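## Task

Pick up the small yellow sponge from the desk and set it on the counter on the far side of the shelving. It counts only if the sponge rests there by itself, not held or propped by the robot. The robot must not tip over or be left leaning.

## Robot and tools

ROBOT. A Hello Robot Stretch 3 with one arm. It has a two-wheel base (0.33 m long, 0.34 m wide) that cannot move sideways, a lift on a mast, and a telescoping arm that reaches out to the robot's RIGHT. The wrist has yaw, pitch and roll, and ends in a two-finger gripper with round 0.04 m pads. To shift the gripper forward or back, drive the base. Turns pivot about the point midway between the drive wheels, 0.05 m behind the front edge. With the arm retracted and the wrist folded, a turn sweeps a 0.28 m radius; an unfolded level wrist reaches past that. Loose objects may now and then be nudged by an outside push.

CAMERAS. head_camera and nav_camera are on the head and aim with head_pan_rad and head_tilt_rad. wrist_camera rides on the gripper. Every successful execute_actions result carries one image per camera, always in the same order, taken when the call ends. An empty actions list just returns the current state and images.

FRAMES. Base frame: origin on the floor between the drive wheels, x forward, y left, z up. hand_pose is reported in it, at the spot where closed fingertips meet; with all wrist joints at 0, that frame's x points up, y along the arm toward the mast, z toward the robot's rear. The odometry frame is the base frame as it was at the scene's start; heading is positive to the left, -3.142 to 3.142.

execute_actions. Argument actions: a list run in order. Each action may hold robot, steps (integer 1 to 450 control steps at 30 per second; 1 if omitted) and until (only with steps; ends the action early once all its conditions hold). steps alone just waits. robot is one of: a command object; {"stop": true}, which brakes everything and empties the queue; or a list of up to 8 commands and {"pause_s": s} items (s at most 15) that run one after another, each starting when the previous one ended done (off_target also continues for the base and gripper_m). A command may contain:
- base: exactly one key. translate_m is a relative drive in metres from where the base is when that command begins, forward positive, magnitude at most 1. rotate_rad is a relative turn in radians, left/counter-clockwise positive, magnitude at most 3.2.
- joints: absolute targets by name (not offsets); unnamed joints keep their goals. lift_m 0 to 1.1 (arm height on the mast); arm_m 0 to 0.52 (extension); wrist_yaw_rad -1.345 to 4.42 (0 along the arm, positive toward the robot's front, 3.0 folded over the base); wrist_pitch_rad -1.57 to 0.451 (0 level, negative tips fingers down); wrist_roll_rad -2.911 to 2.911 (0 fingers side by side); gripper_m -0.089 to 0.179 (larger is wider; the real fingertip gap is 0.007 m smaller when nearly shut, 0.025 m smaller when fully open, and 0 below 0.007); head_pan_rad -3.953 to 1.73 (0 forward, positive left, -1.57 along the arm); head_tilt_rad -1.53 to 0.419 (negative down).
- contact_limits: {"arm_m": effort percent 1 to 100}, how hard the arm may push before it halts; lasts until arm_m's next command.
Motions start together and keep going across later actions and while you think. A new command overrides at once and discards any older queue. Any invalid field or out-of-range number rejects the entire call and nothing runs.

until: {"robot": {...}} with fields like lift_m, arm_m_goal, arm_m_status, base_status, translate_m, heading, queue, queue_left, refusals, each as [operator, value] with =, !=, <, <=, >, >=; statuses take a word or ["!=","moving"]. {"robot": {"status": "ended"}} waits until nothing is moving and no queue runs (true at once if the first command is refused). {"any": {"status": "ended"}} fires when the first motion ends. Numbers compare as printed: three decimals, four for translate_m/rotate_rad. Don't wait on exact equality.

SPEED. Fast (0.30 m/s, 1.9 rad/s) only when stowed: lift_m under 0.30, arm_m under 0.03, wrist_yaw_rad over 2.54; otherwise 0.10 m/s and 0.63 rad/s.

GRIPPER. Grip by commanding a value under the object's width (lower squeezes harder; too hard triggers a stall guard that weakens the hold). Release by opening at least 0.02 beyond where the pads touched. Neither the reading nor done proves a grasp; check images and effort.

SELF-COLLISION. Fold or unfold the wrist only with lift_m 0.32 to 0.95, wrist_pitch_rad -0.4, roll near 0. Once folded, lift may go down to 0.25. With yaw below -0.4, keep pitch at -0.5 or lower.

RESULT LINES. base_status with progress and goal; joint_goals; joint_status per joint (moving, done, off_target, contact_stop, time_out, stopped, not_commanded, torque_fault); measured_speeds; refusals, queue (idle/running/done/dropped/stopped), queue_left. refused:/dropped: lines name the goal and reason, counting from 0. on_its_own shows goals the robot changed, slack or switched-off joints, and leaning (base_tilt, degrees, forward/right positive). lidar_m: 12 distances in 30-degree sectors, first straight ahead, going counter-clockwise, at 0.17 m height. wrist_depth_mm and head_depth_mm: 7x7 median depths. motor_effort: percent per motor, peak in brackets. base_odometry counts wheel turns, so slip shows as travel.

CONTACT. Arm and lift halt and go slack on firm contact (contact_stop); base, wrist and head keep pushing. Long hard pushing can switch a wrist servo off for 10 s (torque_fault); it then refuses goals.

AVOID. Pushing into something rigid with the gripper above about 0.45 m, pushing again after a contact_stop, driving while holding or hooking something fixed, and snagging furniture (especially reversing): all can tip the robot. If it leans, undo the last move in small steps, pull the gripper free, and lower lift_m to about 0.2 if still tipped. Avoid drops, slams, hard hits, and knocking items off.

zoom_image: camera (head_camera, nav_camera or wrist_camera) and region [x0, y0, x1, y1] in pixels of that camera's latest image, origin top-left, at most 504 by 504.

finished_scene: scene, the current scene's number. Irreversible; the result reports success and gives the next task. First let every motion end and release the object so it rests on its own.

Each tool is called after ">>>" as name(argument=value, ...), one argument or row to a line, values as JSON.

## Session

>>> execute_actions(
  actions=[],
)

Scene clock: 0.00 s.
robot.base_odometry: x=+0.000 y=+0.000 heading=+0.000 (m, m, rad; robot's odometry frame)
robot.turned_by_wheels: +0.000 (rad since the last result)
robot.turned_by_imu: +0.000 (rad since the last result)
robot.base_tilt: forward=-1.7 right=-0.5 (deg)
robot.lidar_m: 1.26 1.66 1.57 1.27 1.29 1.19 0.96 0.96 1.07 1.93 2.48 1.97
robot.head_depth_mm: 1777 1962 1962 1957 1708 1977 1956 / 1801 1874 1867 1883 1717 1851 1874 / 1756 1787 1801 1792 1736 1119 1808 / 1712 1723 1689 1710 1690 1118 1724 / 1643 1662 1622 1634 1626 1124 1649 / 1581 1579 1569 1583 1587 1593 1584 / 1526 1524 1539 1529 1526 1525 1528
robot.base_status: not_commanded
robot.joint_positions: lift_m=+0.363 arm_m=+0.000 wrist_yaw_rad=+2.940 wrist_pitch_rad=-0.616 wrist_roll_rad=-0.015 gripper_m=+0.037 head_pan_rad=+0.018 head_tilt_rad=-0.008
robot.joint_goals: lift_m=+0.363 arm_m=+0.000 wrist_yaw_rad=+2.940 wrist_pitch_rad=-0.616 wrist_roll_rad=-0.015 gripper_m=+0.037 head_pan_rad=+0.018 head_tilt_rad=-0.008
robot.joint_status: lift_m=not_commanded arm_m=not_commanded wrist_yaw_rad=not_commanded wrist_pitch_rad=not_commanded wrist_roll_rad=not_commanded gripper_m=not_commanded head_pan_rad=not_commanded head_tilt_rad=not_commanded
robot.measured_speeds: translate_m=+0.000 rotate_rad=+0.000 lift_m=+0.000 arm_m=+0.000 wrist_yaw_rad=+0.000 wrist_pitch_rad=+0.000 wrist_roll_rad=+0.000 head_pan_rad=+0.000 head_tilt_rad=+0.000
robot: refusals=0 queue=idle queue_left=0
robot.motor_effort: left_wheel=+0 right_wheel=+1 lift_m=+22 arm_m=+0 wrist_yaw_rad=+0 wrist_pitch_rad=+3 wrist_roll_rad=+1 gripper_m=+0 head_pan_rad=+0 head_tilt_rad=+3 (%)
robot.hand_pose: x=+0.0179 y=+0.0464 z=+0.3340 quat_wxyz=(+0.281, +0.687, +0.148, +0.654) (m; robot's base frame)
robot.wrist_depth_mm: - - - - - - - / 900 - 960 975 - - - / 738 - 774 804 826 845 860 / 636 635 667 673 689 705 725 / 554 558 - 598 601 607 624 / 505 - - 517 532 536 542 / - - - 459 468 475 480
pictures: head_camera (sideways: a quarter turn clockwise sets it upright), nav_camera (sideways: a quarter turn counterclockwise sets it upright), wrist_camera
Images, in order (width x height): head_camera 896x504, nav_camera 672x504, wrist_camera 644x364.

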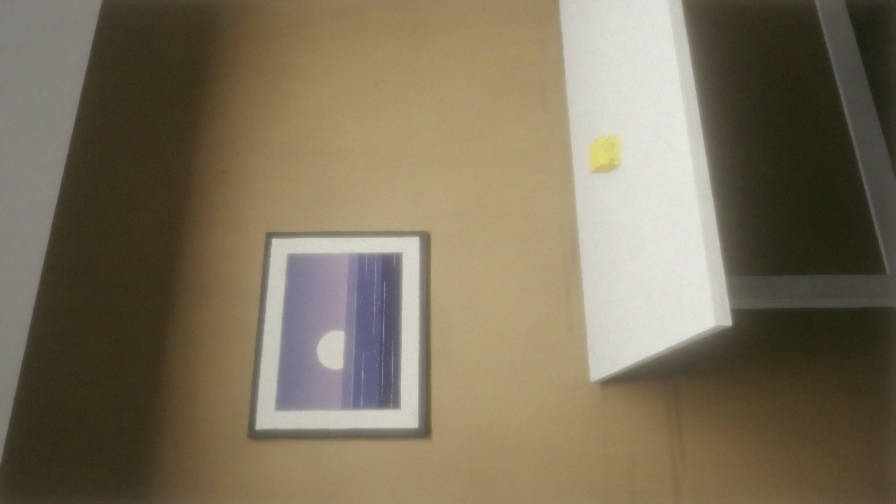

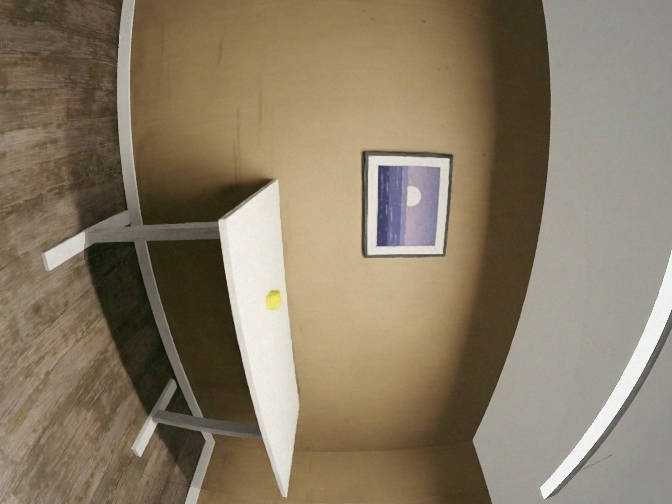

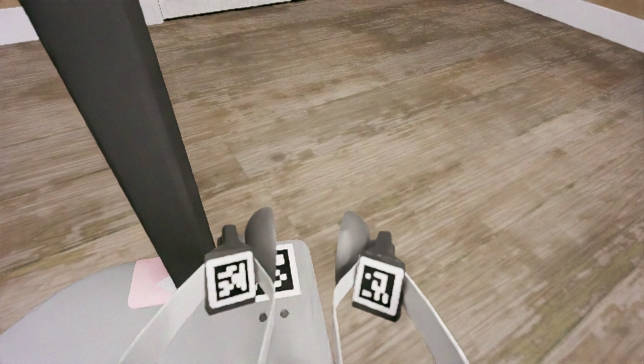

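>>> execute_actions(
  actions=[
    {"robot":[{"base":{"rotate_rad":-0.47},"joints":{"lift_m":0.29,"wrist_pitch_rad":-0.4,"head_pan_rad":-1.57,"head_tilt_rad":-0.55}},{"base":{"translate_m":0.88}},{"base":{"rotate_rad":2.38},"joints":{"lift_m":0.95}}],"steps":450,"until":{"robot":{"status":"ended"}}},
  ],
)

Scene clock: 14.57 s.
robot.base_odometry: x=+0.785 y=-0.398 heading=+1.910 (m, m, rad; robot's odometry frame)
robot.turned_by_wheels: +1.910 (rad since the last result)
robot.turned_by_imu: +1.943 (rad since the last result)
robot.base_tilt: forward=-1.7 right=-0.5 (deg)
robot.lidar_m: 1.92 2.01 1.62 1.57 1.60 1.91 1.83 1.09 1.10 1.06 0.67 1.48
robot.head_depth_mm: 858 945 1004 669 516 - - / 854 946 1007 669 499 - - / 855 946 1006 672 500 - - / 855 947 1003 630 502 431 - / 857 942 1008 678 504 438 - / 854 942 997 679 505 401 1056 / 851 939 996 682 507 401 1206
robot.base_status: done (rotate_rad +2.3799 of +2.3800)
robot.joint_positions: lift_m=+0.949 arm_m=+0.000 wrist_yaw_rad=+2.940 wrist_pitch_rad=-0.419 wrist_roll_rad=-0.015 gripper_m=+0.037 head_pan_rad=-1.563 head_tilt_rad=-0.544
robot.joint_goals: lift_m=+0.950 arm_m=+0.000 wrist_yaw_rad=+2.940 wrist_pitch_rad=-0.400 wrist_roll_rad=-0.015 gripper_m=+0.037 head_pan_rad=-1.570 head_tilt_rad=-0.550
robot.joint_status: lift_m=done arm_m=not_commanded wrist_yaw_rad=not_commanded wrist_pitch_rad=done wrist_roll_rad=not_commanded gripper_m=not_commanded head_pan_rad=done head_tilt_rad=done
robot.measured_speeds: translate_m=+0.000 rotate_rad=+0.000 lift_m=+0.000 arm_m=+0.000 wrist_yaw_rad=+0.000 wrist_pitch_rad=+0.000 wrist_roll_rad=+0.000 head_pan_rad=+0.000 head_tilt_rad=+0.000
robot: refusals=0 queue=done queue_left=0
robot.motor_effort: left_wheel=-3(14) right_wheel=+2(5) lift_m=+28(27) arm_m=-1(1) wrist_yaw_rad=+0(1) wrist_pitch_rad=+6(5) wrist_roll_rad=+1(1) gripper_m=+0(0) head_pan_rad=-4(39) head_tilt_rad=-3(37) (%)
robot.hand_pose: x=+0.0237 y=+0.0750 z=+0.9620 quat_wxyz=(+0.216, +0.698, +0.078, +0.679) (m; robot's base frame)
robot.wrist_depth_mm: - - - - - - - / - - - - - - - / - - - - - - - / - - - - - - - / - - - - - - - / - - - - - - - / - - - - - - -
pictures: head_camera (sideways: a quarter turn clockwise sets it upright), nav_camera (sideways: a quarter turn counterclockwise sets it upright), wrist_camera
Images, in order (width x height): head_camera 896x504, nav_camera 672x504, wrist_camera 644x364.

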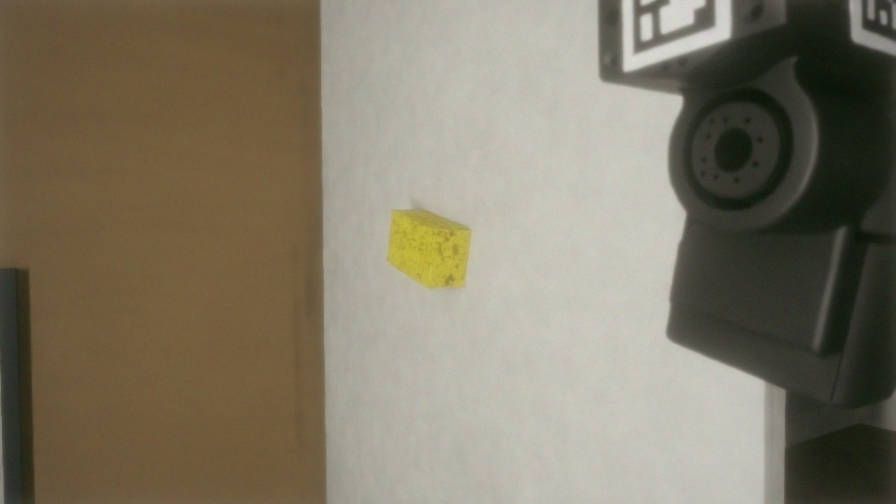

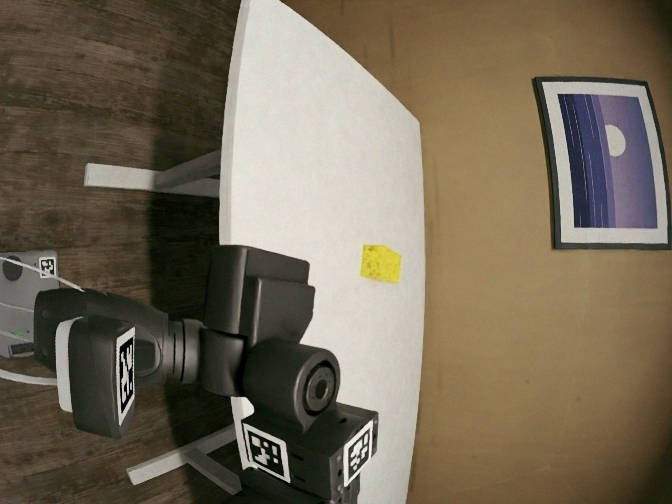

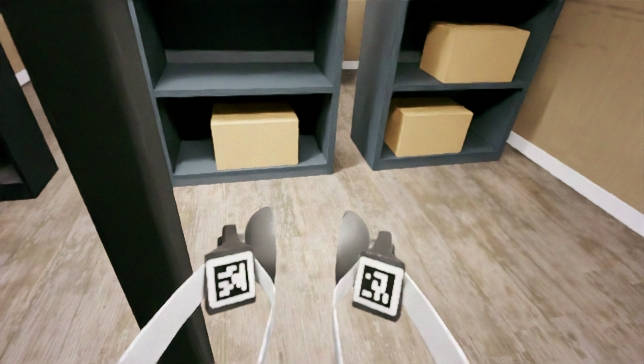

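>>> execute_actions(
  actions=[
    {"robot":[{"base":{"translate_m":0.11},"joints":{"wrist_yaw_rad":1.6}},{"joints":{"lift_m":1.09,"gripper_m":0.13,"wrist_yaw_rad":1.3}},{"joints":{"wrist_yaw_rad":-0.3,"wrist_pitch_rad":-0.6,"arm_m":0.29}}],"steps":450,"until":{"robot":{"status":"ended"}}},
  ],
)

Scene clock: 22.70 s.
robot.base_odometry: x=+0.748 y=-0.295 heading=+1.910 (m, m, rad; robot's odometry frame)
robot.turned_by_wheels: +0.000 (rad since the last result)
robot.turned_by_imu: -0.001 (rad since the last result)
robot.base_tilt: forward=-1.7 right=-0.5 (deg)
robot.lidar_m: 1.81 1.86 1.69 1.57 1.63 2.02 1.94 1.18 1.10 0.68 0.63 1.48
robot.head_depth_mm: 835 962 1003 666 498 396 1194 / 834 928 1024 636 499 396 1198 / 831 - 840 641 501 397 1206 / 856 933 1000 676 502 399 1203 / 851 937 995 678 502 400 1144 / 848 937 997 679 505 401 1178 / 850 933 1008 682 505 402 1215
robot.base_status: done (translate_m +0.1100 of +0.1100)
robot.joint_positions: lift_m=+1.090 arm_m=+0.290 wrist_yaw_rad=-0.299 wrist_pitch_rad=-0.612 wrist_roll_rad=-0.015 gripper_m=+0.130 head_pan_rad=-1.563 head_tilt_rad=-0.544
robot.joint_goals: lift_m=+1.090 arm_m=+0.290 wrist_yaw_rad=-0.300 wrist_pitch_rad=-0.600 wrist_roll_rad=-0.015 gripper_m=+0.130 head_pan_rad=-1.570 head_tilt_rad=-0.550
robot.joint_status: lift_m=done arm_m=done wrist_yaw_rad=done wrist_pitch_rad=done wrist_roll_rad=not_commanded gripper_m=done head_pan_rad=done head_tilt_rad=done
robot.measured_speeds: translate_m=+0.000 rotate_rad=+0.000 lift_m=+0.000 arm_m=+0.000 wrist_yaw_rad=+0.000 wrist_pitch_rad=+0.000 wrist_roll_rad=+0.000 head_pan_rad=+0.000 head_tilt_rad=+0.000
robot: refusals=0 queue=done queue_left=0
robot.motor_effort: left_wheel=-3(5) right_wheel=+2(6) lift_m=+28(28) arm_m=+3(3) wrist_yaw_rad=-2(4) wrist_pitch_rad=+4(11) wrist_roll_rad=+1(1) gripper_m=+0(96) head_pan_rad=-3(4) head_tilt_rad=-2(3) (%)
robot.hand_pose: x=-0.0792 y=-0.6218 z=+1.0612 quat_wxyz=(+0.640, +0.113, -0.693, -0.311) (m; robot's base frame)
robot.wrist_depth_mm: 432 466 500 546 605 656 721 / 453 485 498 513 531 549 558 / 387 395 407 416 429 441 454 / 330 340 347 353 359 369 380 / 290 301 299 251 311 318 323 / 261 - 265 221 268 280 283 / 226 234 238 198 239 242 252
pictures: head_camera (sideways: a quarter turn clockwise sets it upright), nav_camera (sideways: a quarter turn counterclockwise sets it upright), wrist_camera
Images, in order (width x height): head_camera 896x504, nav_camera 672x504, wrist_camera 644x364.

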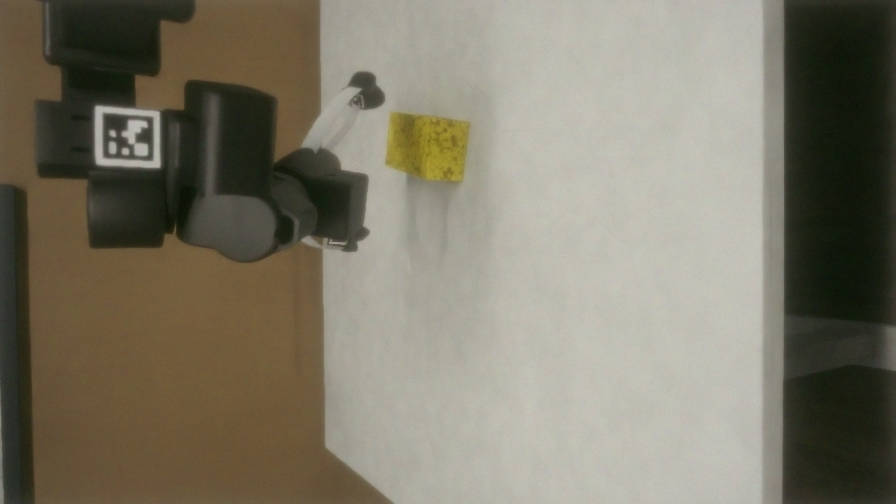

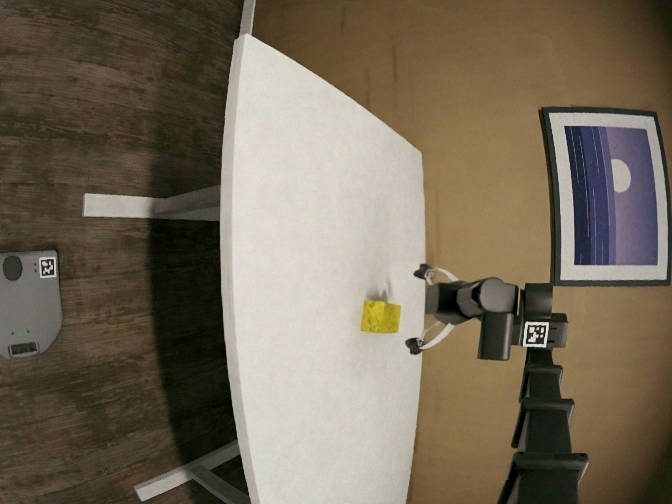

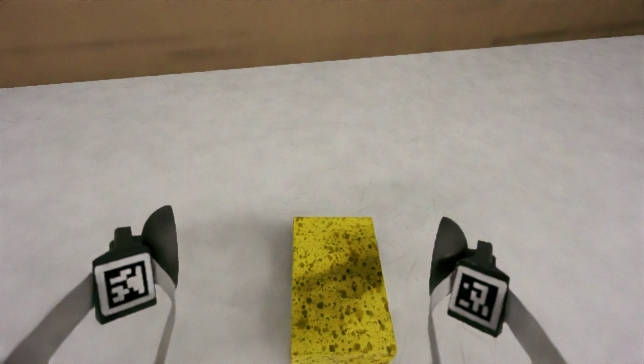

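>>> execute_actions(
  actions=[
    {"robot":[{"base":{"translate_m":-0.026},"joints":{"arm_m":0.308,"lift_m":1.06,"head_pan_rad":1.5,"head_tilt_rad":-0.5}},{"joints":{"lift_m":1.01}}],"steps":450,"until":{"robot":{"status":"ended"}}},
  ],
)

Scene clock: 26.87 s.
robot.base_odometry: x=+0.757 y=-0.319 heading=+1.910 (m, m, rad; robot's odometry frame)
robot.turned_by_wheels: +0.000 (rad since the last result)
robot.turned_by_imu: -0.001 (rad since the last result)
robot.base_tilt: forward=-1.7 right=-0.5 (deg)
robot.lidar_m: 1.84 1.88 1.69 1.57 1.62 2.00 1.92 1.16 1.10 1.06 0.64 1.48
robot.head_depth_mm: 1419 1536 1991 1926 1938 1533 1259 / 3148 3484 2033 2139 1936 1538 1252 / 1446 1635 1786 1899 1931 1538 1251 / 1683 1815 2018 1859 1889 1534 1255 / 1655 1437 2012 1818 1883 1536 1272 / 1625 1400 1970 1917 1891 1533 1259 / 1613 1380 1789 1768 1884 1496 1266
robot.base_status: done (translate_m -0.0260 of -0.0260)
robot.joint_positions: lift_m=+1.010 arm_m=+0.308 wrist_yaw_rad=-0.299 wrist_pitch_rad=-0.613 wrist_roll_rad=-0.015 gripper_m=+0.130 head_pan_rad=+1.493 head_tilt_rad=-0.507
robot.joint_goals: lift_m=+1.010 arm_m=+0.308 wrist_yaw_rad=-0.300 wrist_pitch_rad=-0.600 wrist_roll_rad=-0.015 gripper_m=+0.130 head_pan_rad=+1.500 head_tilt_rad=-0.500
robot.joint_status: lift_m=done arm_m=done wrist_yaw_rad=done wrist_pitch_rad=done wrist_roll_rad=not_commanded gripper_m=done head_pan_rad=done head_tilt_rad=done
robot.measured_speeds: translate_m=+0.000 rotate_rad=+0.000 lift_m=+0.000 arm_m=+0.000 wrist_yaw_rad=+0.000 wrist_pitch_rad=+0.000 wrist_roll_rad=+0.000 head_pan_rad=+0.000 head_tilt_rad=+0.000
robot: refusals=0 queue=done queue_left=0
robot.motor_effort: left_wheel=-3(9) right_wheel=+2(5) lift_m=+13(29) arm_m=+3(3) wrist_yaw_rad=-1(1) wrist_pitch_rad=+4(4) wrist_roll_rad=+1(1) gripper_m=+0(0) head_pan_rad=+3(42) head_tilt_rad=+3(10) (%)
robot.hand_pose: x=-0.0791 y=-0.6397 z=+0.9821 quat_wxyz=(+0.640, +0.113, -0.693, -0.311) (m; robot's base frame)
robot.wrist_depth_mm: 402 409 428 444 467 487 507 / 317 323 333 347 359 372 383 / 263 267 276 283 291 298 306 / 225 229 227 175 244 249 256 / 196 205 197 152 210 217 219 / 179 - 171 134 179 190 192 / 154 158 124 120 163 165 172
pictures: head_camera (sideways: a quarter turn clockwise sets it upright), nav_camera (sideways: a quarter turn counterclockwise sets it upright), wrist_camera
Images, in order (width x height): head_camera 896x504, nav_camera 672x504, wrist_camera 644x364.

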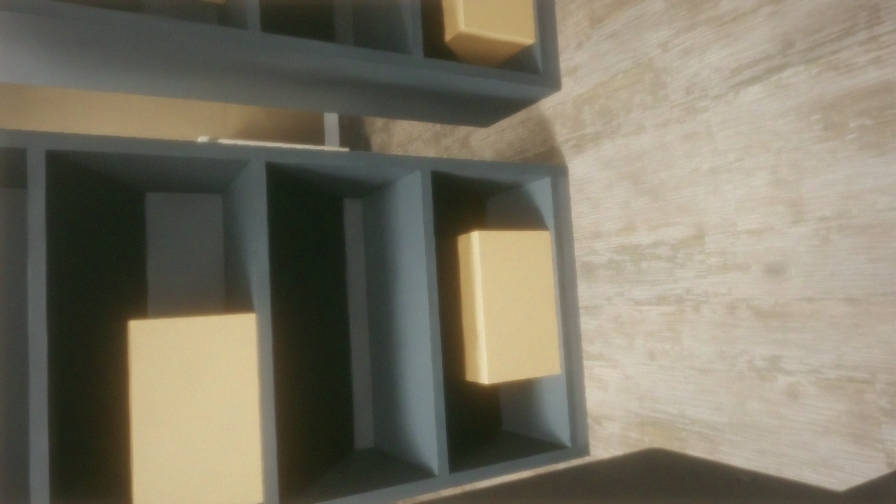

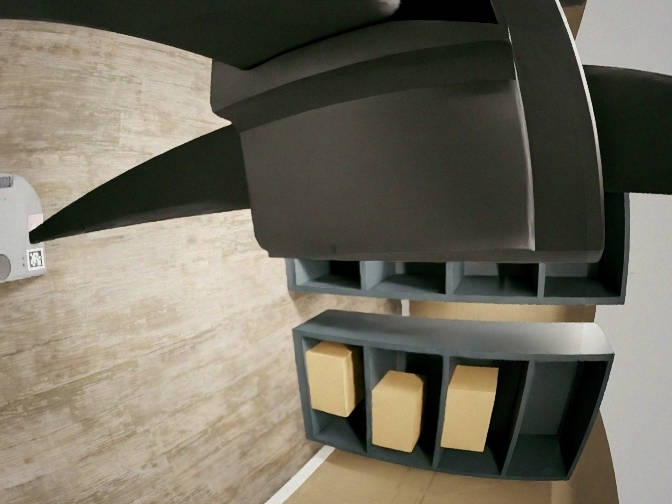

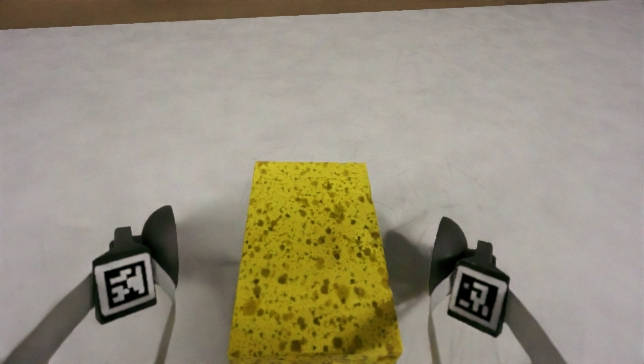

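>>> execute_actions(
  actions=[
    {"robot":[{"joints":{"lift_m":1.001,"head_pan_rad":-0.3,"head_tilt_rad":-0.6}},{"joints":{"gripper_m":0.02}},{"joints":{"lift_m":1.05}}],"steps":450,"until":{"robot":{"status":"ended"}}},
  ],
)

Scene clock: 32.13 s.
robot.base_odometry: x=+0.757 y=-0.319 heading=+1.910 (m, m, rad; robot's odometry frame)
robot.turned_by_wheels: +0.000 (rad since the last result)
robot.turned_by_imu: -0.001 (rad since the last result)
robot.base_tilt: forward=-1.7 right=-0.5 (deg)
robot.lidar_m: 1.84 1.89 1.69 1.57 1.62 2.00 1.91 1.16 1.10 1.06 0.64 1.48
robot.head_depth_mm: 1471 1581 1683 1778 505 1429 1198 / 1673 1853 2029 2135 1766 1440 1201 / 1656 1856 2112 2258 1790 1433 1201 / 1612 1781 2017 2203 1774 1440 1202 / 1546 1719 1924 2136 1797 1437 1213 / 1496 1646 1838 2058 1789 1440 1203 / 1469 1588 1771 1997 1787 1449 1204
robot.base_status: done (translate_m -0.0260 of -0.0260)
robot.joint_positions: lift_m=+1.049 arm_m=+0.308 wrist_yaw_rad=-0.299 wrist_pitch_rad=-0.614 wrist_roll_rad=-0.015 gripper_m=+0.021 head_pan_rad=-0.293 head_tilt_rad=-0.593
robot.joint_goals: lift_m=+1.050 arm_m=+0.308 wrist_yaw_rad=-0.300 wrist_pitch_rad=-0.600 wrist_roll_rad=-0.015 gripper_m=+0.020 head_pan_rad=-0.300 head_tilt_rad=-0.600
robot.joint_status: lift_m=done arm_m=done wrist_yaw_rad=done wrist_pitch_rad=done wrist_roll_rad=not_commanded gripper_m=done head_pan_rad=done head_tilt_rad=done
robot.measured_speeds: translate_m=+0.000 rotate_rad=+0.000 lift_m=+0.000 arm_m=+0.000 wrist_yaw_rad=+0.000 wrist_pitch_rad=+0.000 wrist_roll_rad=+0.000 head_pan_rad=+0.000 head_tilt_rad=+0.000
robot: refusals=0 queue=done queue_left=0
robot.motor_effort: left_wheel=-3(3) right_wheel=+2(3) lift_m=+28(27) arm_m=+3(3) wrist_yaw_rad=+0(1) wrist_pitch_rad=+4(4) wrist_roll_rad=+1(1) gripper_m=-23(99) head_pan_rad=-4(42) head_tilt_rad=-4(16) (%)
robot.hand_pose: x=-0.0792 y=-0.6395 z=+1.0209 quat_wxyz=(+0.640, +0.113, -0.693, -0.311) (m; robot's base frame)
robot.wrist_depth_mm: 419 445 479 515 552 606 626 / 391 397 415 426 442 452 477 / 324 332 341 348 358 367 379 / 276 281 279 164 301 309 317 / 241 247 143 142 262 265 270 / 214 220 124 126 182 233 237 / 193 195 116 115 200 208 211
pictures: head_camera (sideways: a quarter turn clockwise sets it upright), nav_camera (sideways: a quarter turn counterclockwise sets it upright), wrist_camera
Images, in order (width x height): head_camera 896x504, nav_camera 672x504, wrist_camera 644x364.

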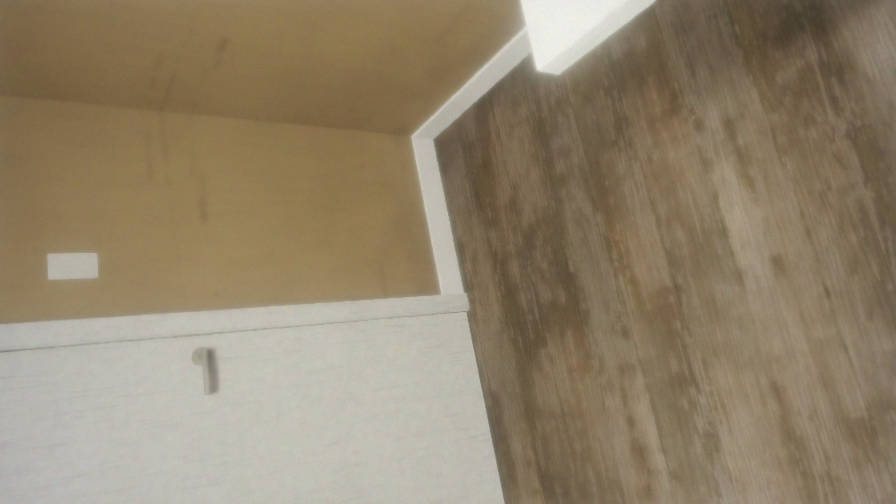

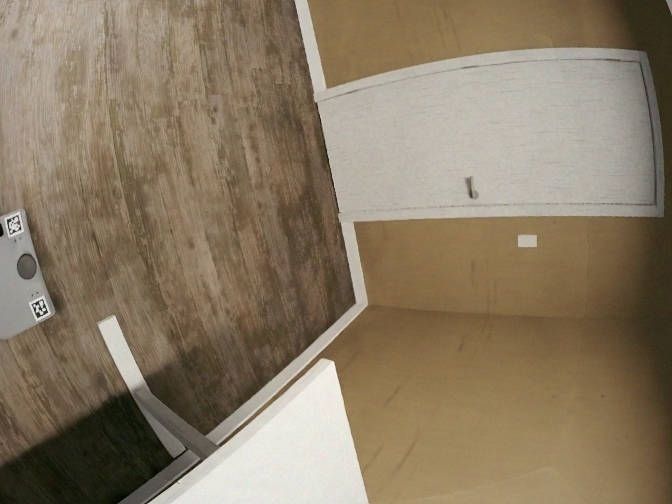

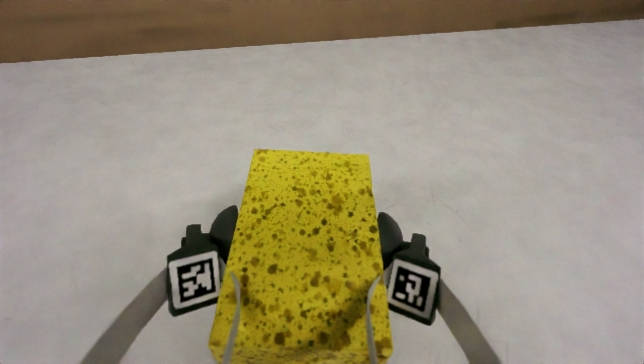

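>>> execute_actions(
  actions=[
    {"robot":[{"base":{"translate_m":-0.12},"joints":{"arm_m":0.15,"wrist_pitch_rad":-0.4,"wrist_yaw_rad":0.5}},{"base":{"rotate_rad":2.17},"joints":{"arm_m":0,"wrist_yaw_rad":1.5}}],"steps":450,"until":{"robot":{"rotate_rad":[">",1.3],"arm_m_status":"done"}}},
    {"robot":{"joints":{"lift_m":0.28}},"steps":100,"until":{"robot":{"lift_m":["<",0.92]}}},
    {"robot":{"joints":{"wrist_yaw_rad":2.8}},"steps":300,"until":{"robot":{"base_status":"done"}}},
    {"robot":{"base":{"translate_m":0.4}},"steps":300,"until":{"robot":{"status":"ended"}}},
  ],
)

Scene clock: 45.27 s.
robot.base_odometry: x=+0.560 y=-0.755 heading=-2.203 (m, m, rad; robot's odometry frame)
robot.turned_by_wheels: +2.170 (rad since the last result)
robot.turned_by_imu: +2.210 (rad since the last result)
robot.base_tilt: forward=-1.7 right=-0.6 (deg)
robot.lidar_m: 1.44 1.61 1.57 1.66 1.42 1.39 1.09 2.12 2.17 1.72 1.26 1.22
robot.head_depth_mm: 1003 1063 1622 1489 1536 1422 1188 / 1025 1108 1613 1565 1681 1421 1197 / 2872 2726 2938 2203 1670 1442 1202 / 3008 3312 3427 2352 1779 1441 1202 / 3068 3430 3403 2223 1799 1446 1196 / 2780 1483 1539 1722 1798 1446 1210 / 2321 1624 1751 2013 1784 1449 1213
robot.base_status: done (translate_m +0.4000 of +0.4000)
robot.joint_positions: lift_m=+0.280 arm_m=+0.000 wrist_yaw_rad=+2.798 wrist_pitch_rad=-0.420 wrist_roll_rad=-0.015 gripper_m=+0.021 head_pan_rad=-0.293 head_tilt_rad=-0.593
robot.joint_goals: lift_m=+0.280 arm_m=+0.000 wrist_yaw_rad=+2.800 wrist_pitch_rad=-0.400 wrist_roll_rad=-0.015 gripper_m=+0.020 head_pan_rad=-0.300 head_tilt_rad=-0.600
robot.joint_status: lift_m=done arm_m=done wrist_yaw_rad=done wrist_pitch_rad=done wrist_roll_rad=not_commanded gripper_m=done head_pan_rad=done head_tilt_rad=done
robot.measured_speeds: translate_m=+0.000 rotate_rad=+0.000 lift_m=+0.000 arm_m=+0.000 wrist_yaw_rad=+0.000 wrist_pitch_rad=+0.000 wrist_roll_rad=+0.000 head_pan_rad=+0.000 head_tilt_rad=+0.000
robot: refusals=0 queue=done queue_left=0
robot.motor_effort: left_wheel=-3(9) right_wheel=+2(5) lift_m=+12(28) arm_m=-3(4) wrist_yaw_rad=+1(2) wrist_pitch_rad=+6(5) wrist_roll_rad=+1(1) gripper_m=-22(23) head_pan_rad=-4(4) head_tilt_rad=-4(3) (%)
robot.hand_pose: x=+0.0543 y=+0.0657 z=+0.2927 quat_wxyz=(+0.264, +0.702, +0.029, +0.661) (m; robot's base frame)
robot.wrist_depth_mm: - - - - - - - / - - - - - - - / - 885 940 979 995 - - / - 706 687 164 770 785 810 / - 577 143 142 620 631 644 / - - 124 126 133 528 538 / - - 114 115 433 457 461
pictures: head_camera (sideways: a quarter turn clockwise sets it upright), nav_camera (sideways: a quarter turn counterclockwise sets it upright), wrist_camera
Images, in order (width x height): head_camera 896x504, nav_camera 672x504, wrist_camera 644x364.

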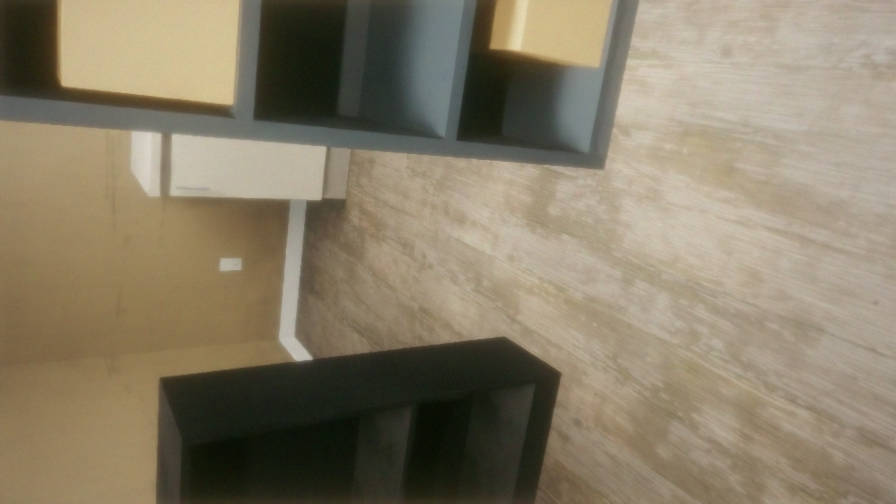

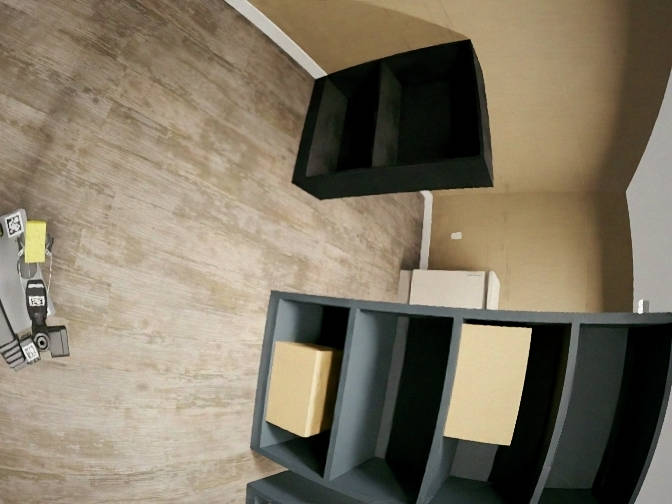

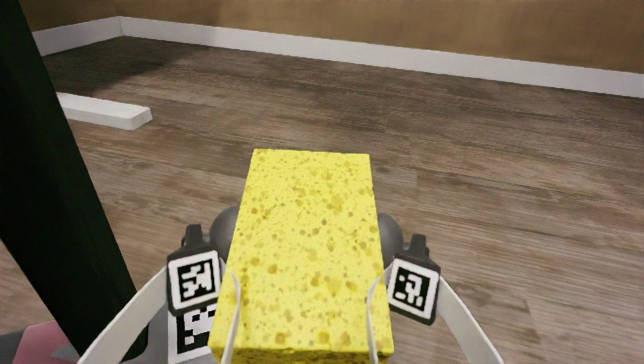

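>>> execute_actions(
  actions=[
    {"robot":[{"base":{"translate_m":0.93},"joints":{"head_pan_rad":0,"head_tilt_rad":-0.95}},{"base":{"rotate_rad":-0.615}}],"steps":450,"until":{"robot":{"status":"ended"}}},
  ],
)

Scene clock: 52.50 s.
robot.base_odometry: x=+0.010 y=-1.505 heading=-2.818 (m, m, rad; robot's odometry frame)
robot.turned_by_wheels: -0.615 (rad since the last result)
robot.turned_by_imu: -0.628 (rad since the last result)
robot.base_tilt: forward=-1.7 right=-0.5 (deg)
robot.lidar_m: 2.01 0.50 0.97 1.05 1.08 1.46 1.69 2.03 2.83 1.98 0.78 0.58
robot.head_depth_mm: 1817 2000 983 1006 1108 1218 1085 / 1810 2137 1878 1511 1350 1215 1087 / 1803 2098 1878 1585 1386 1214 1085 / 1793 2115 1889 1598 1380 1218 1090 / 2268 2312 1873 1591 1388 1213 1092 / 2299 2340 1905 1200 1147 1212 1091 / 2305 2254 739 729 1203 1206 1094
robot.base_status: done (rotate_rad -0.6149 of -0.6150)
robot.joint_positions: lift_m=+0.280 arm_m=+0.000 wrist_yaw_rad=+2.798 wrist_pitch_rad=-0.420 wrist_roll_rad=-0.015 gripper_m=+0.021 head_pan_rad=-0.007 head_tilt_rad=-0.939
robot.joint_goals: lift_m=+0.280 arm_m=+0.000 wrist_yaw_rad=+2.800 wrist_pitch_rad=-0.400 wrist_roll_rad=-0.015 gripper_m=+0.020 head_pan_rad=+0.000 head_tilt_rad=-0.950
robot.joint_status: lift_m=done arm_m=done wrist_yaw_rad=done wrist_pitch_rad=done wrist_roll_rad=not_commanded gripper_m=done head_pan_rad=done head_tilt_rad=done
robot.measured_speeds: translate_m=+0.000 rotate_rad=+0.000 lift_m=+0.000 arm_m=+0.000 wrist_yaw_rad=+0.000 wrist_pitch_rad=+0.000 wrist_roll_rad=+0.000 head_pan_rad=+0.000 head_tilt_rad=+0.000
robot: refusals=0 queue=done queue_left=0
robot.motor_effort: left_wheel=+3(11) right_wheel=-1(8) lift_m=+13(13) arm_m=-3(3) wrist_yaw_rad=+2(3) wrist_pitch_rad=+6(6) wrist_roll_rad=+1(1) gripper_m=-22(22) head_pan_rad=+4(26) head_tilt_rad=-6(32) (%)
robot.hand_pose: x=+0.0542 y=+0.0658 z=+0.2927 quat_wxyz=(+0.264, +0.702, +0.029, +0.661) (m; robot's base frame)
robot.wrist_depth_mm: 865 924 - - - 755 413 / 941 - - - - 779 474 / - 907 926 948 798 528 556 / - 704 687 164 691 560 745 / - 578 143 142 620 593 649 / - - 124 126 133 525 536 / - - 114 115 433 450 457
pictures: head_camera (sideways: a quarter turn clockwise sets it upright), nav_camera (sideways: a quarter turn counterclockwise sets it upright), wrist_camera
Images, in order (width x height): head_camera 896x504, nav_camera 672x504, wrist_camera 644x364.

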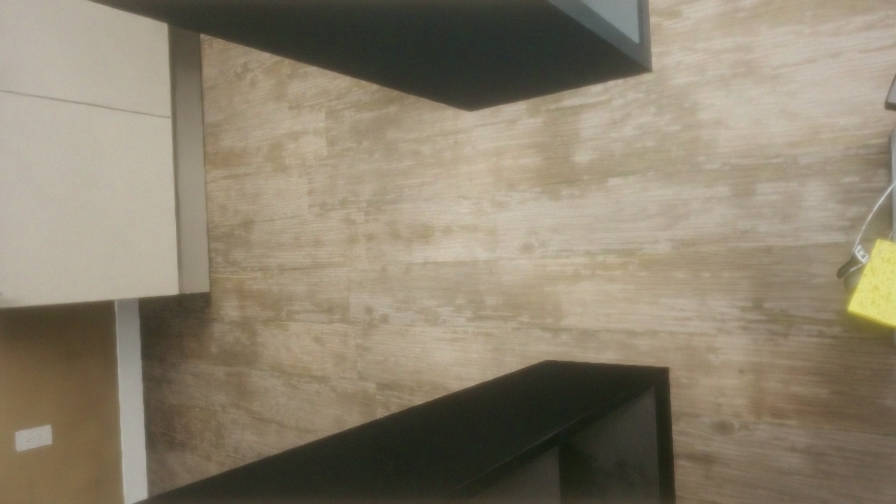

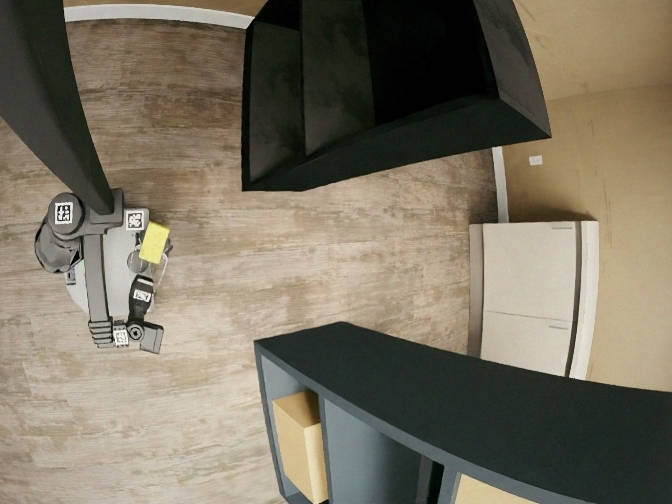

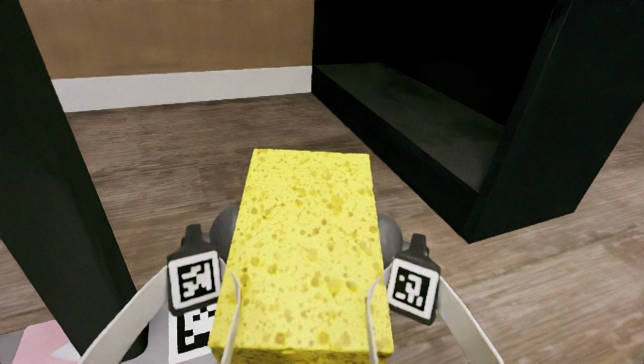

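>>> execute_actions(
  actions=[
    {"robot":{"base":{"translate_m":1.0}},"steps":300,"until":{"robot":{"translate_m":[">=",0.5]}}},
    {"robot":{"base":{"translate_m":0.96},"joints":{"head_pan_rad":-1.57,"head_tilt_rad":-0.6}},"steps":300,"until":{"robot":{"translate_m":[">=",0.8]}}},
    {"robot":{"joints":{"lift_m":0.94,"wrist_yaw_rad":2.5}},"steps":300,"until":{"robot":{"base_status":"done"}}},
    {"robot":{"base":{"rotate_rad":1.42},"joints":{"wrist_yaw_rad":0}},"steps":300,"until":{"robot":{"status":"ended"}}},
  ],
)

Scene clock: 64.73 s.
robot.base_odometry: x=-1.377 y=-1.970 heading=-1.398 (m, m, rad; robot's odometry frame)
robot.turned_by_wheels: +1.420 (rad since the last result)
robot.turned_by_imu: +1.443 (rad since the last result)
robot.base_tilt: forward=-1.7 right=-0.5 (deg)
robot.lidar_m: 1.09 1.10 0.85 0.81 0.67 0.71 1.38 0.94 0.59 0.54 0.54 1.21
robot.head_depth_mm: 986 1102 959 698 740 - - / 970 1081 963 675 732 - - / 954 1059 966 675 471 - - / 931 1040 971 678 648 845 1114 / 915 1014 977 680 686 818 1025 / 898 999 983 683 664 1331 1201 / 880 982 1097 1228 1420 1431 1206
robot.base_status: done (rotate_rad +1.4199 of +1.4200)
robot.joint_positions: lift_m=+0.939 arm_m=+0.000 wrist_yaw_rad=+0.002 wrist_pitch_rad=-0.420 wrist_roll_rad=-0.015 gripper_m=+0.021 head_pan_rad=-1.563 head_tilt_rad=-0.606
robot.joint_goals: lift_m=+0.940 arm_m=+0.000 wrist_yaw_rad=+0.000 wrist_pitch_rad=-0.400 wrist_roll_rad=-0.015 gripper_m=+0.020 head_pan_rad=-1.570 head_tilt_rad=-0.600
robot.joint_status: lift_m=done arm_m=done wrist_yaw_rad=done wrist_pitch_rad=done wrist_roll_rad=not_commanded gripper_m=done head_pan_rad=done head_tilt_rad=done
robot.measured_speeds: translate_m=+0.000 rotate_rad=+0.000 lift_m=+0.000 arm_m=+0.000 wrist_yaw_rad=+0.000 wrist_pitch_rad=+0.000 wrist_roll_rad=+0.000 head_pan_rad=+0.000 head_tilt_rad=+0.000
robot: refusals=0 queue=done queue_left=0
robot.motor_effort: left_wheel=-3(13) right_wheel=+3(7) lift_m=+28(29) arm_m=-3(3) wrist_yaw_rad=-2(2) wrist_pitch_rad=+6(6) wrist_roll_rad=+1(1) gripper_m=-23(22) head_pan_rad=-4(42) head_tilt_rad=+4(29) (%)
robot.hand_pose: x=-0.0211 y=-0.3694 z=+0.9517 quat_wxyz=(+0.697, +0.149, -0.686, -0.146) (m; robot's base frame)
robot.wrist_depth_mm: 731 768 770 818 872 939 983 / 796 523 503 528 559 597 629 / 864 345 358 369 383 397 416 / 918 303 313 164 395 425 466 / - 367 144 143 442 493 534 / - 429 124 125 133 576 644 / - 492 116 115 613 703 798
pictures: head_camera (sideways: a quarter turn clockwise sets it upright), nav_camera (sideways: a quarter turn counterclockwise sets it upright), wrist_camera
Images, in order (width x height): head_camera 896x504, nav_camera 672x504, wrist_camera 644x364.

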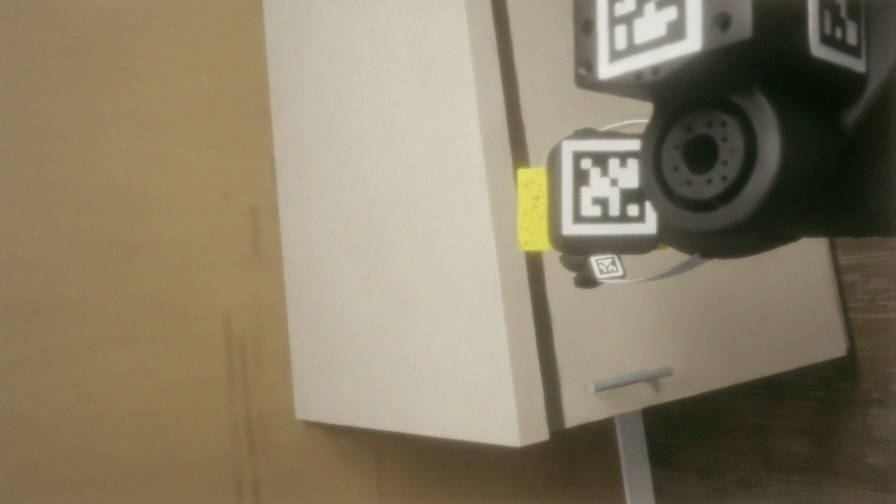

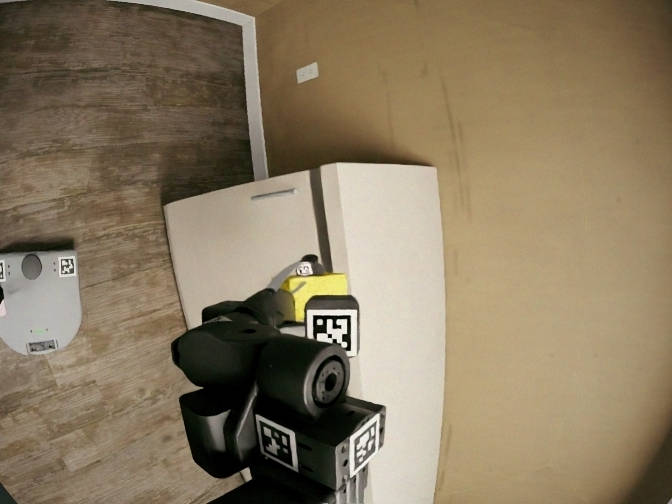

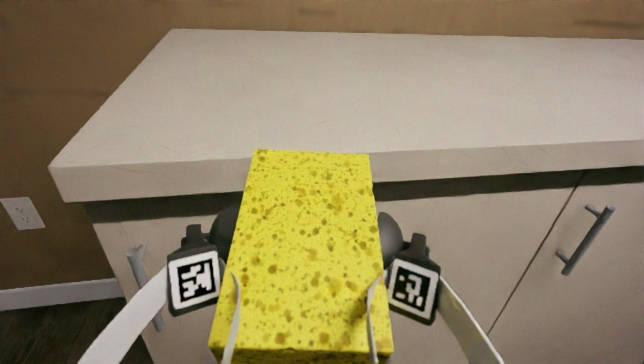

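>>> execute_actions(
  actions=[
    {"robot":{"joints":{"lift_m":0.995,"arm_m":0.38}},"steps":300,"until":{"robot":{"arm_m":[">",0.25]}}},
    {"robot":{"joints":{"wrist_pitch_rad":-0.6}},"steps":300,"until":{"robot":{"status":"ended"}}},
  ],
)

Scene clock: 68.83 s.
robot.base_odometry: x=-1.377 y=-1.970 heading=-1.398 (m, m, rad; robot's odometry frame)
robot.turned_by_wheels: +0.000 (rad since the last result)
robot.turned_by_imu: -0.001 (rad since the last result)
robot.base_tilt: forward=-1.7 right=-0.5 (deg)
robot.lidar_m: 1.09 1.10 0.85 0.81 0.67 0.71 1.61 0.94 0.60 0.54 0.54 1.21
robot.head_depth_mm: 989 1070 - 699 779 958 1167 / 970 1044 907 672 754 920 1142 / 950 - - 676 731 888 1134 / 931 1030 972 678 707 853 1122 / 917 1009 981 682 686 819 1024 / 901 997 984 683 663 1315 1195 / 887 978 1096 1235 1445 1432 1200
robot.base_status: done (rotate_rad +1.4199 of +1.4200)
robot.joint_positions: lift_m=+0.994 arm_m=+0.380 wrist_yaw_rad=+0.001 wrist_pitch_rad=-0.613 wrist_roll_rad=-0.015 gripper_m=+0.021 head_pan_rad=-1.563 head_tilt_rad=-0.606
robot.joint_goals: lift_m=+0.995 arm_m=+0.380 wrist_yaw_rad=+0.000 wrist_pitch_rad=-0.600 wrist_roll_rad=-0.015 gripper_m=+0.020 head_pan_rad=-1.570 head_tilt_rad=-0.600
robot.joint_status: lift_m=done arm_m=done wrist_yaw_rad=done wrist_pitch_rad=done wrist_roll_rad=not_commanded gripper_m=done head_pan_rad=done head_tilt_rad=done
robot.measured_speeds: translate_m=+0.000 rotate_rad=+0.000 lift_m=+0.000 arm_m=+0.000 wrist_yaw_rad=+0.000 wrist_pitch_rad=+0.000 wrist_roll_rad=+0.000 head_pan_rad=+0.000 head_tilt_rad=+0.000
robot: refusals=0 queue=done queue_left=0
robot.motor_effort: left_wheel=-3(3) right_wheel=+3(3) lift_m=+28(28) arm_m=+3(3) wrist_yaw_rad=-1(2) wrist_pitch_rad=+4(5) wrist_roll_rad=+1(1) gripper_m=-22(23) head_pan_rad=-4(4) head_tilt_rad=+3(3) (%)
robot.hand_pose: x=-0.0213 y=-0.7203 z=+0.9660 quat_wxyz=(+0.679, +0.216, -0.669, -0.212) (m; robot's base frame)
robot.wrist_depth_mm: 447 452 474 495 517 547 574 / 363 370 383 396 408 422 436 / 302 306 313 321 330 340 350 / 257 261 259 165 279 285 293 / 225 228 144 142 242 244 250 / 199 203 124 126 134 215 219 / 180 182 116 115 185 192 194
pictures: head_camera (sideways: a quarter turn clockwise sets it upright), nav_camera (sideways: a quarter turn counterclockwise sets it upright), wrist_camera
Images, in order (width x height): head_camera 896x504, nav_camera 672x504, wrist_camera 644x364.

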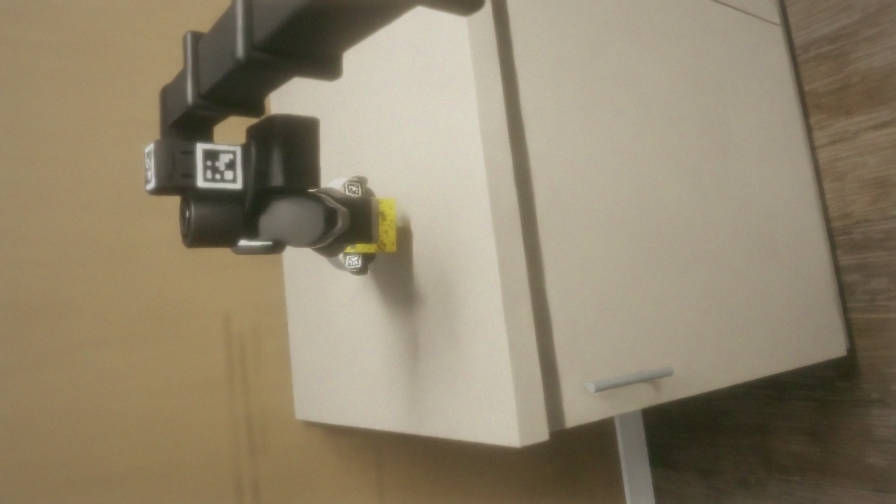

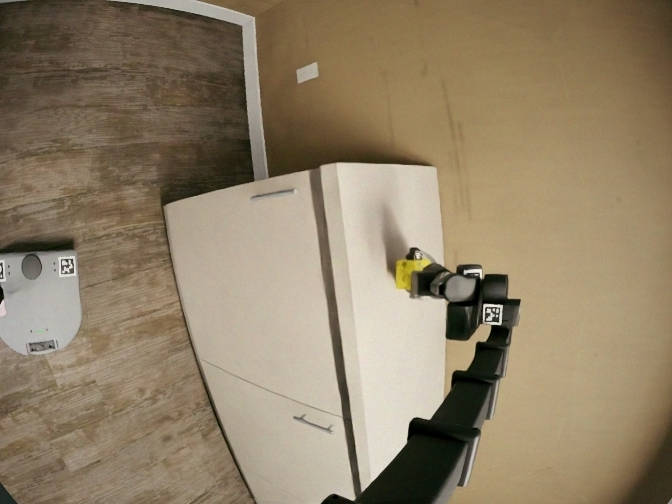

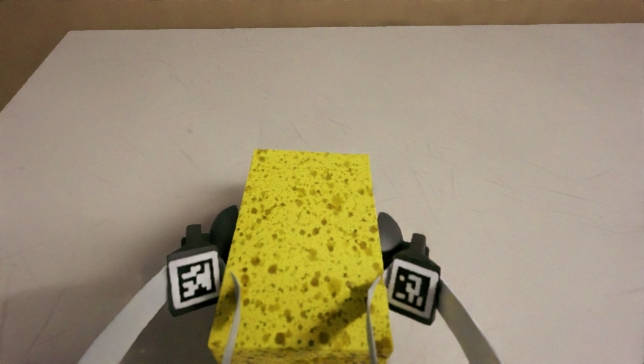

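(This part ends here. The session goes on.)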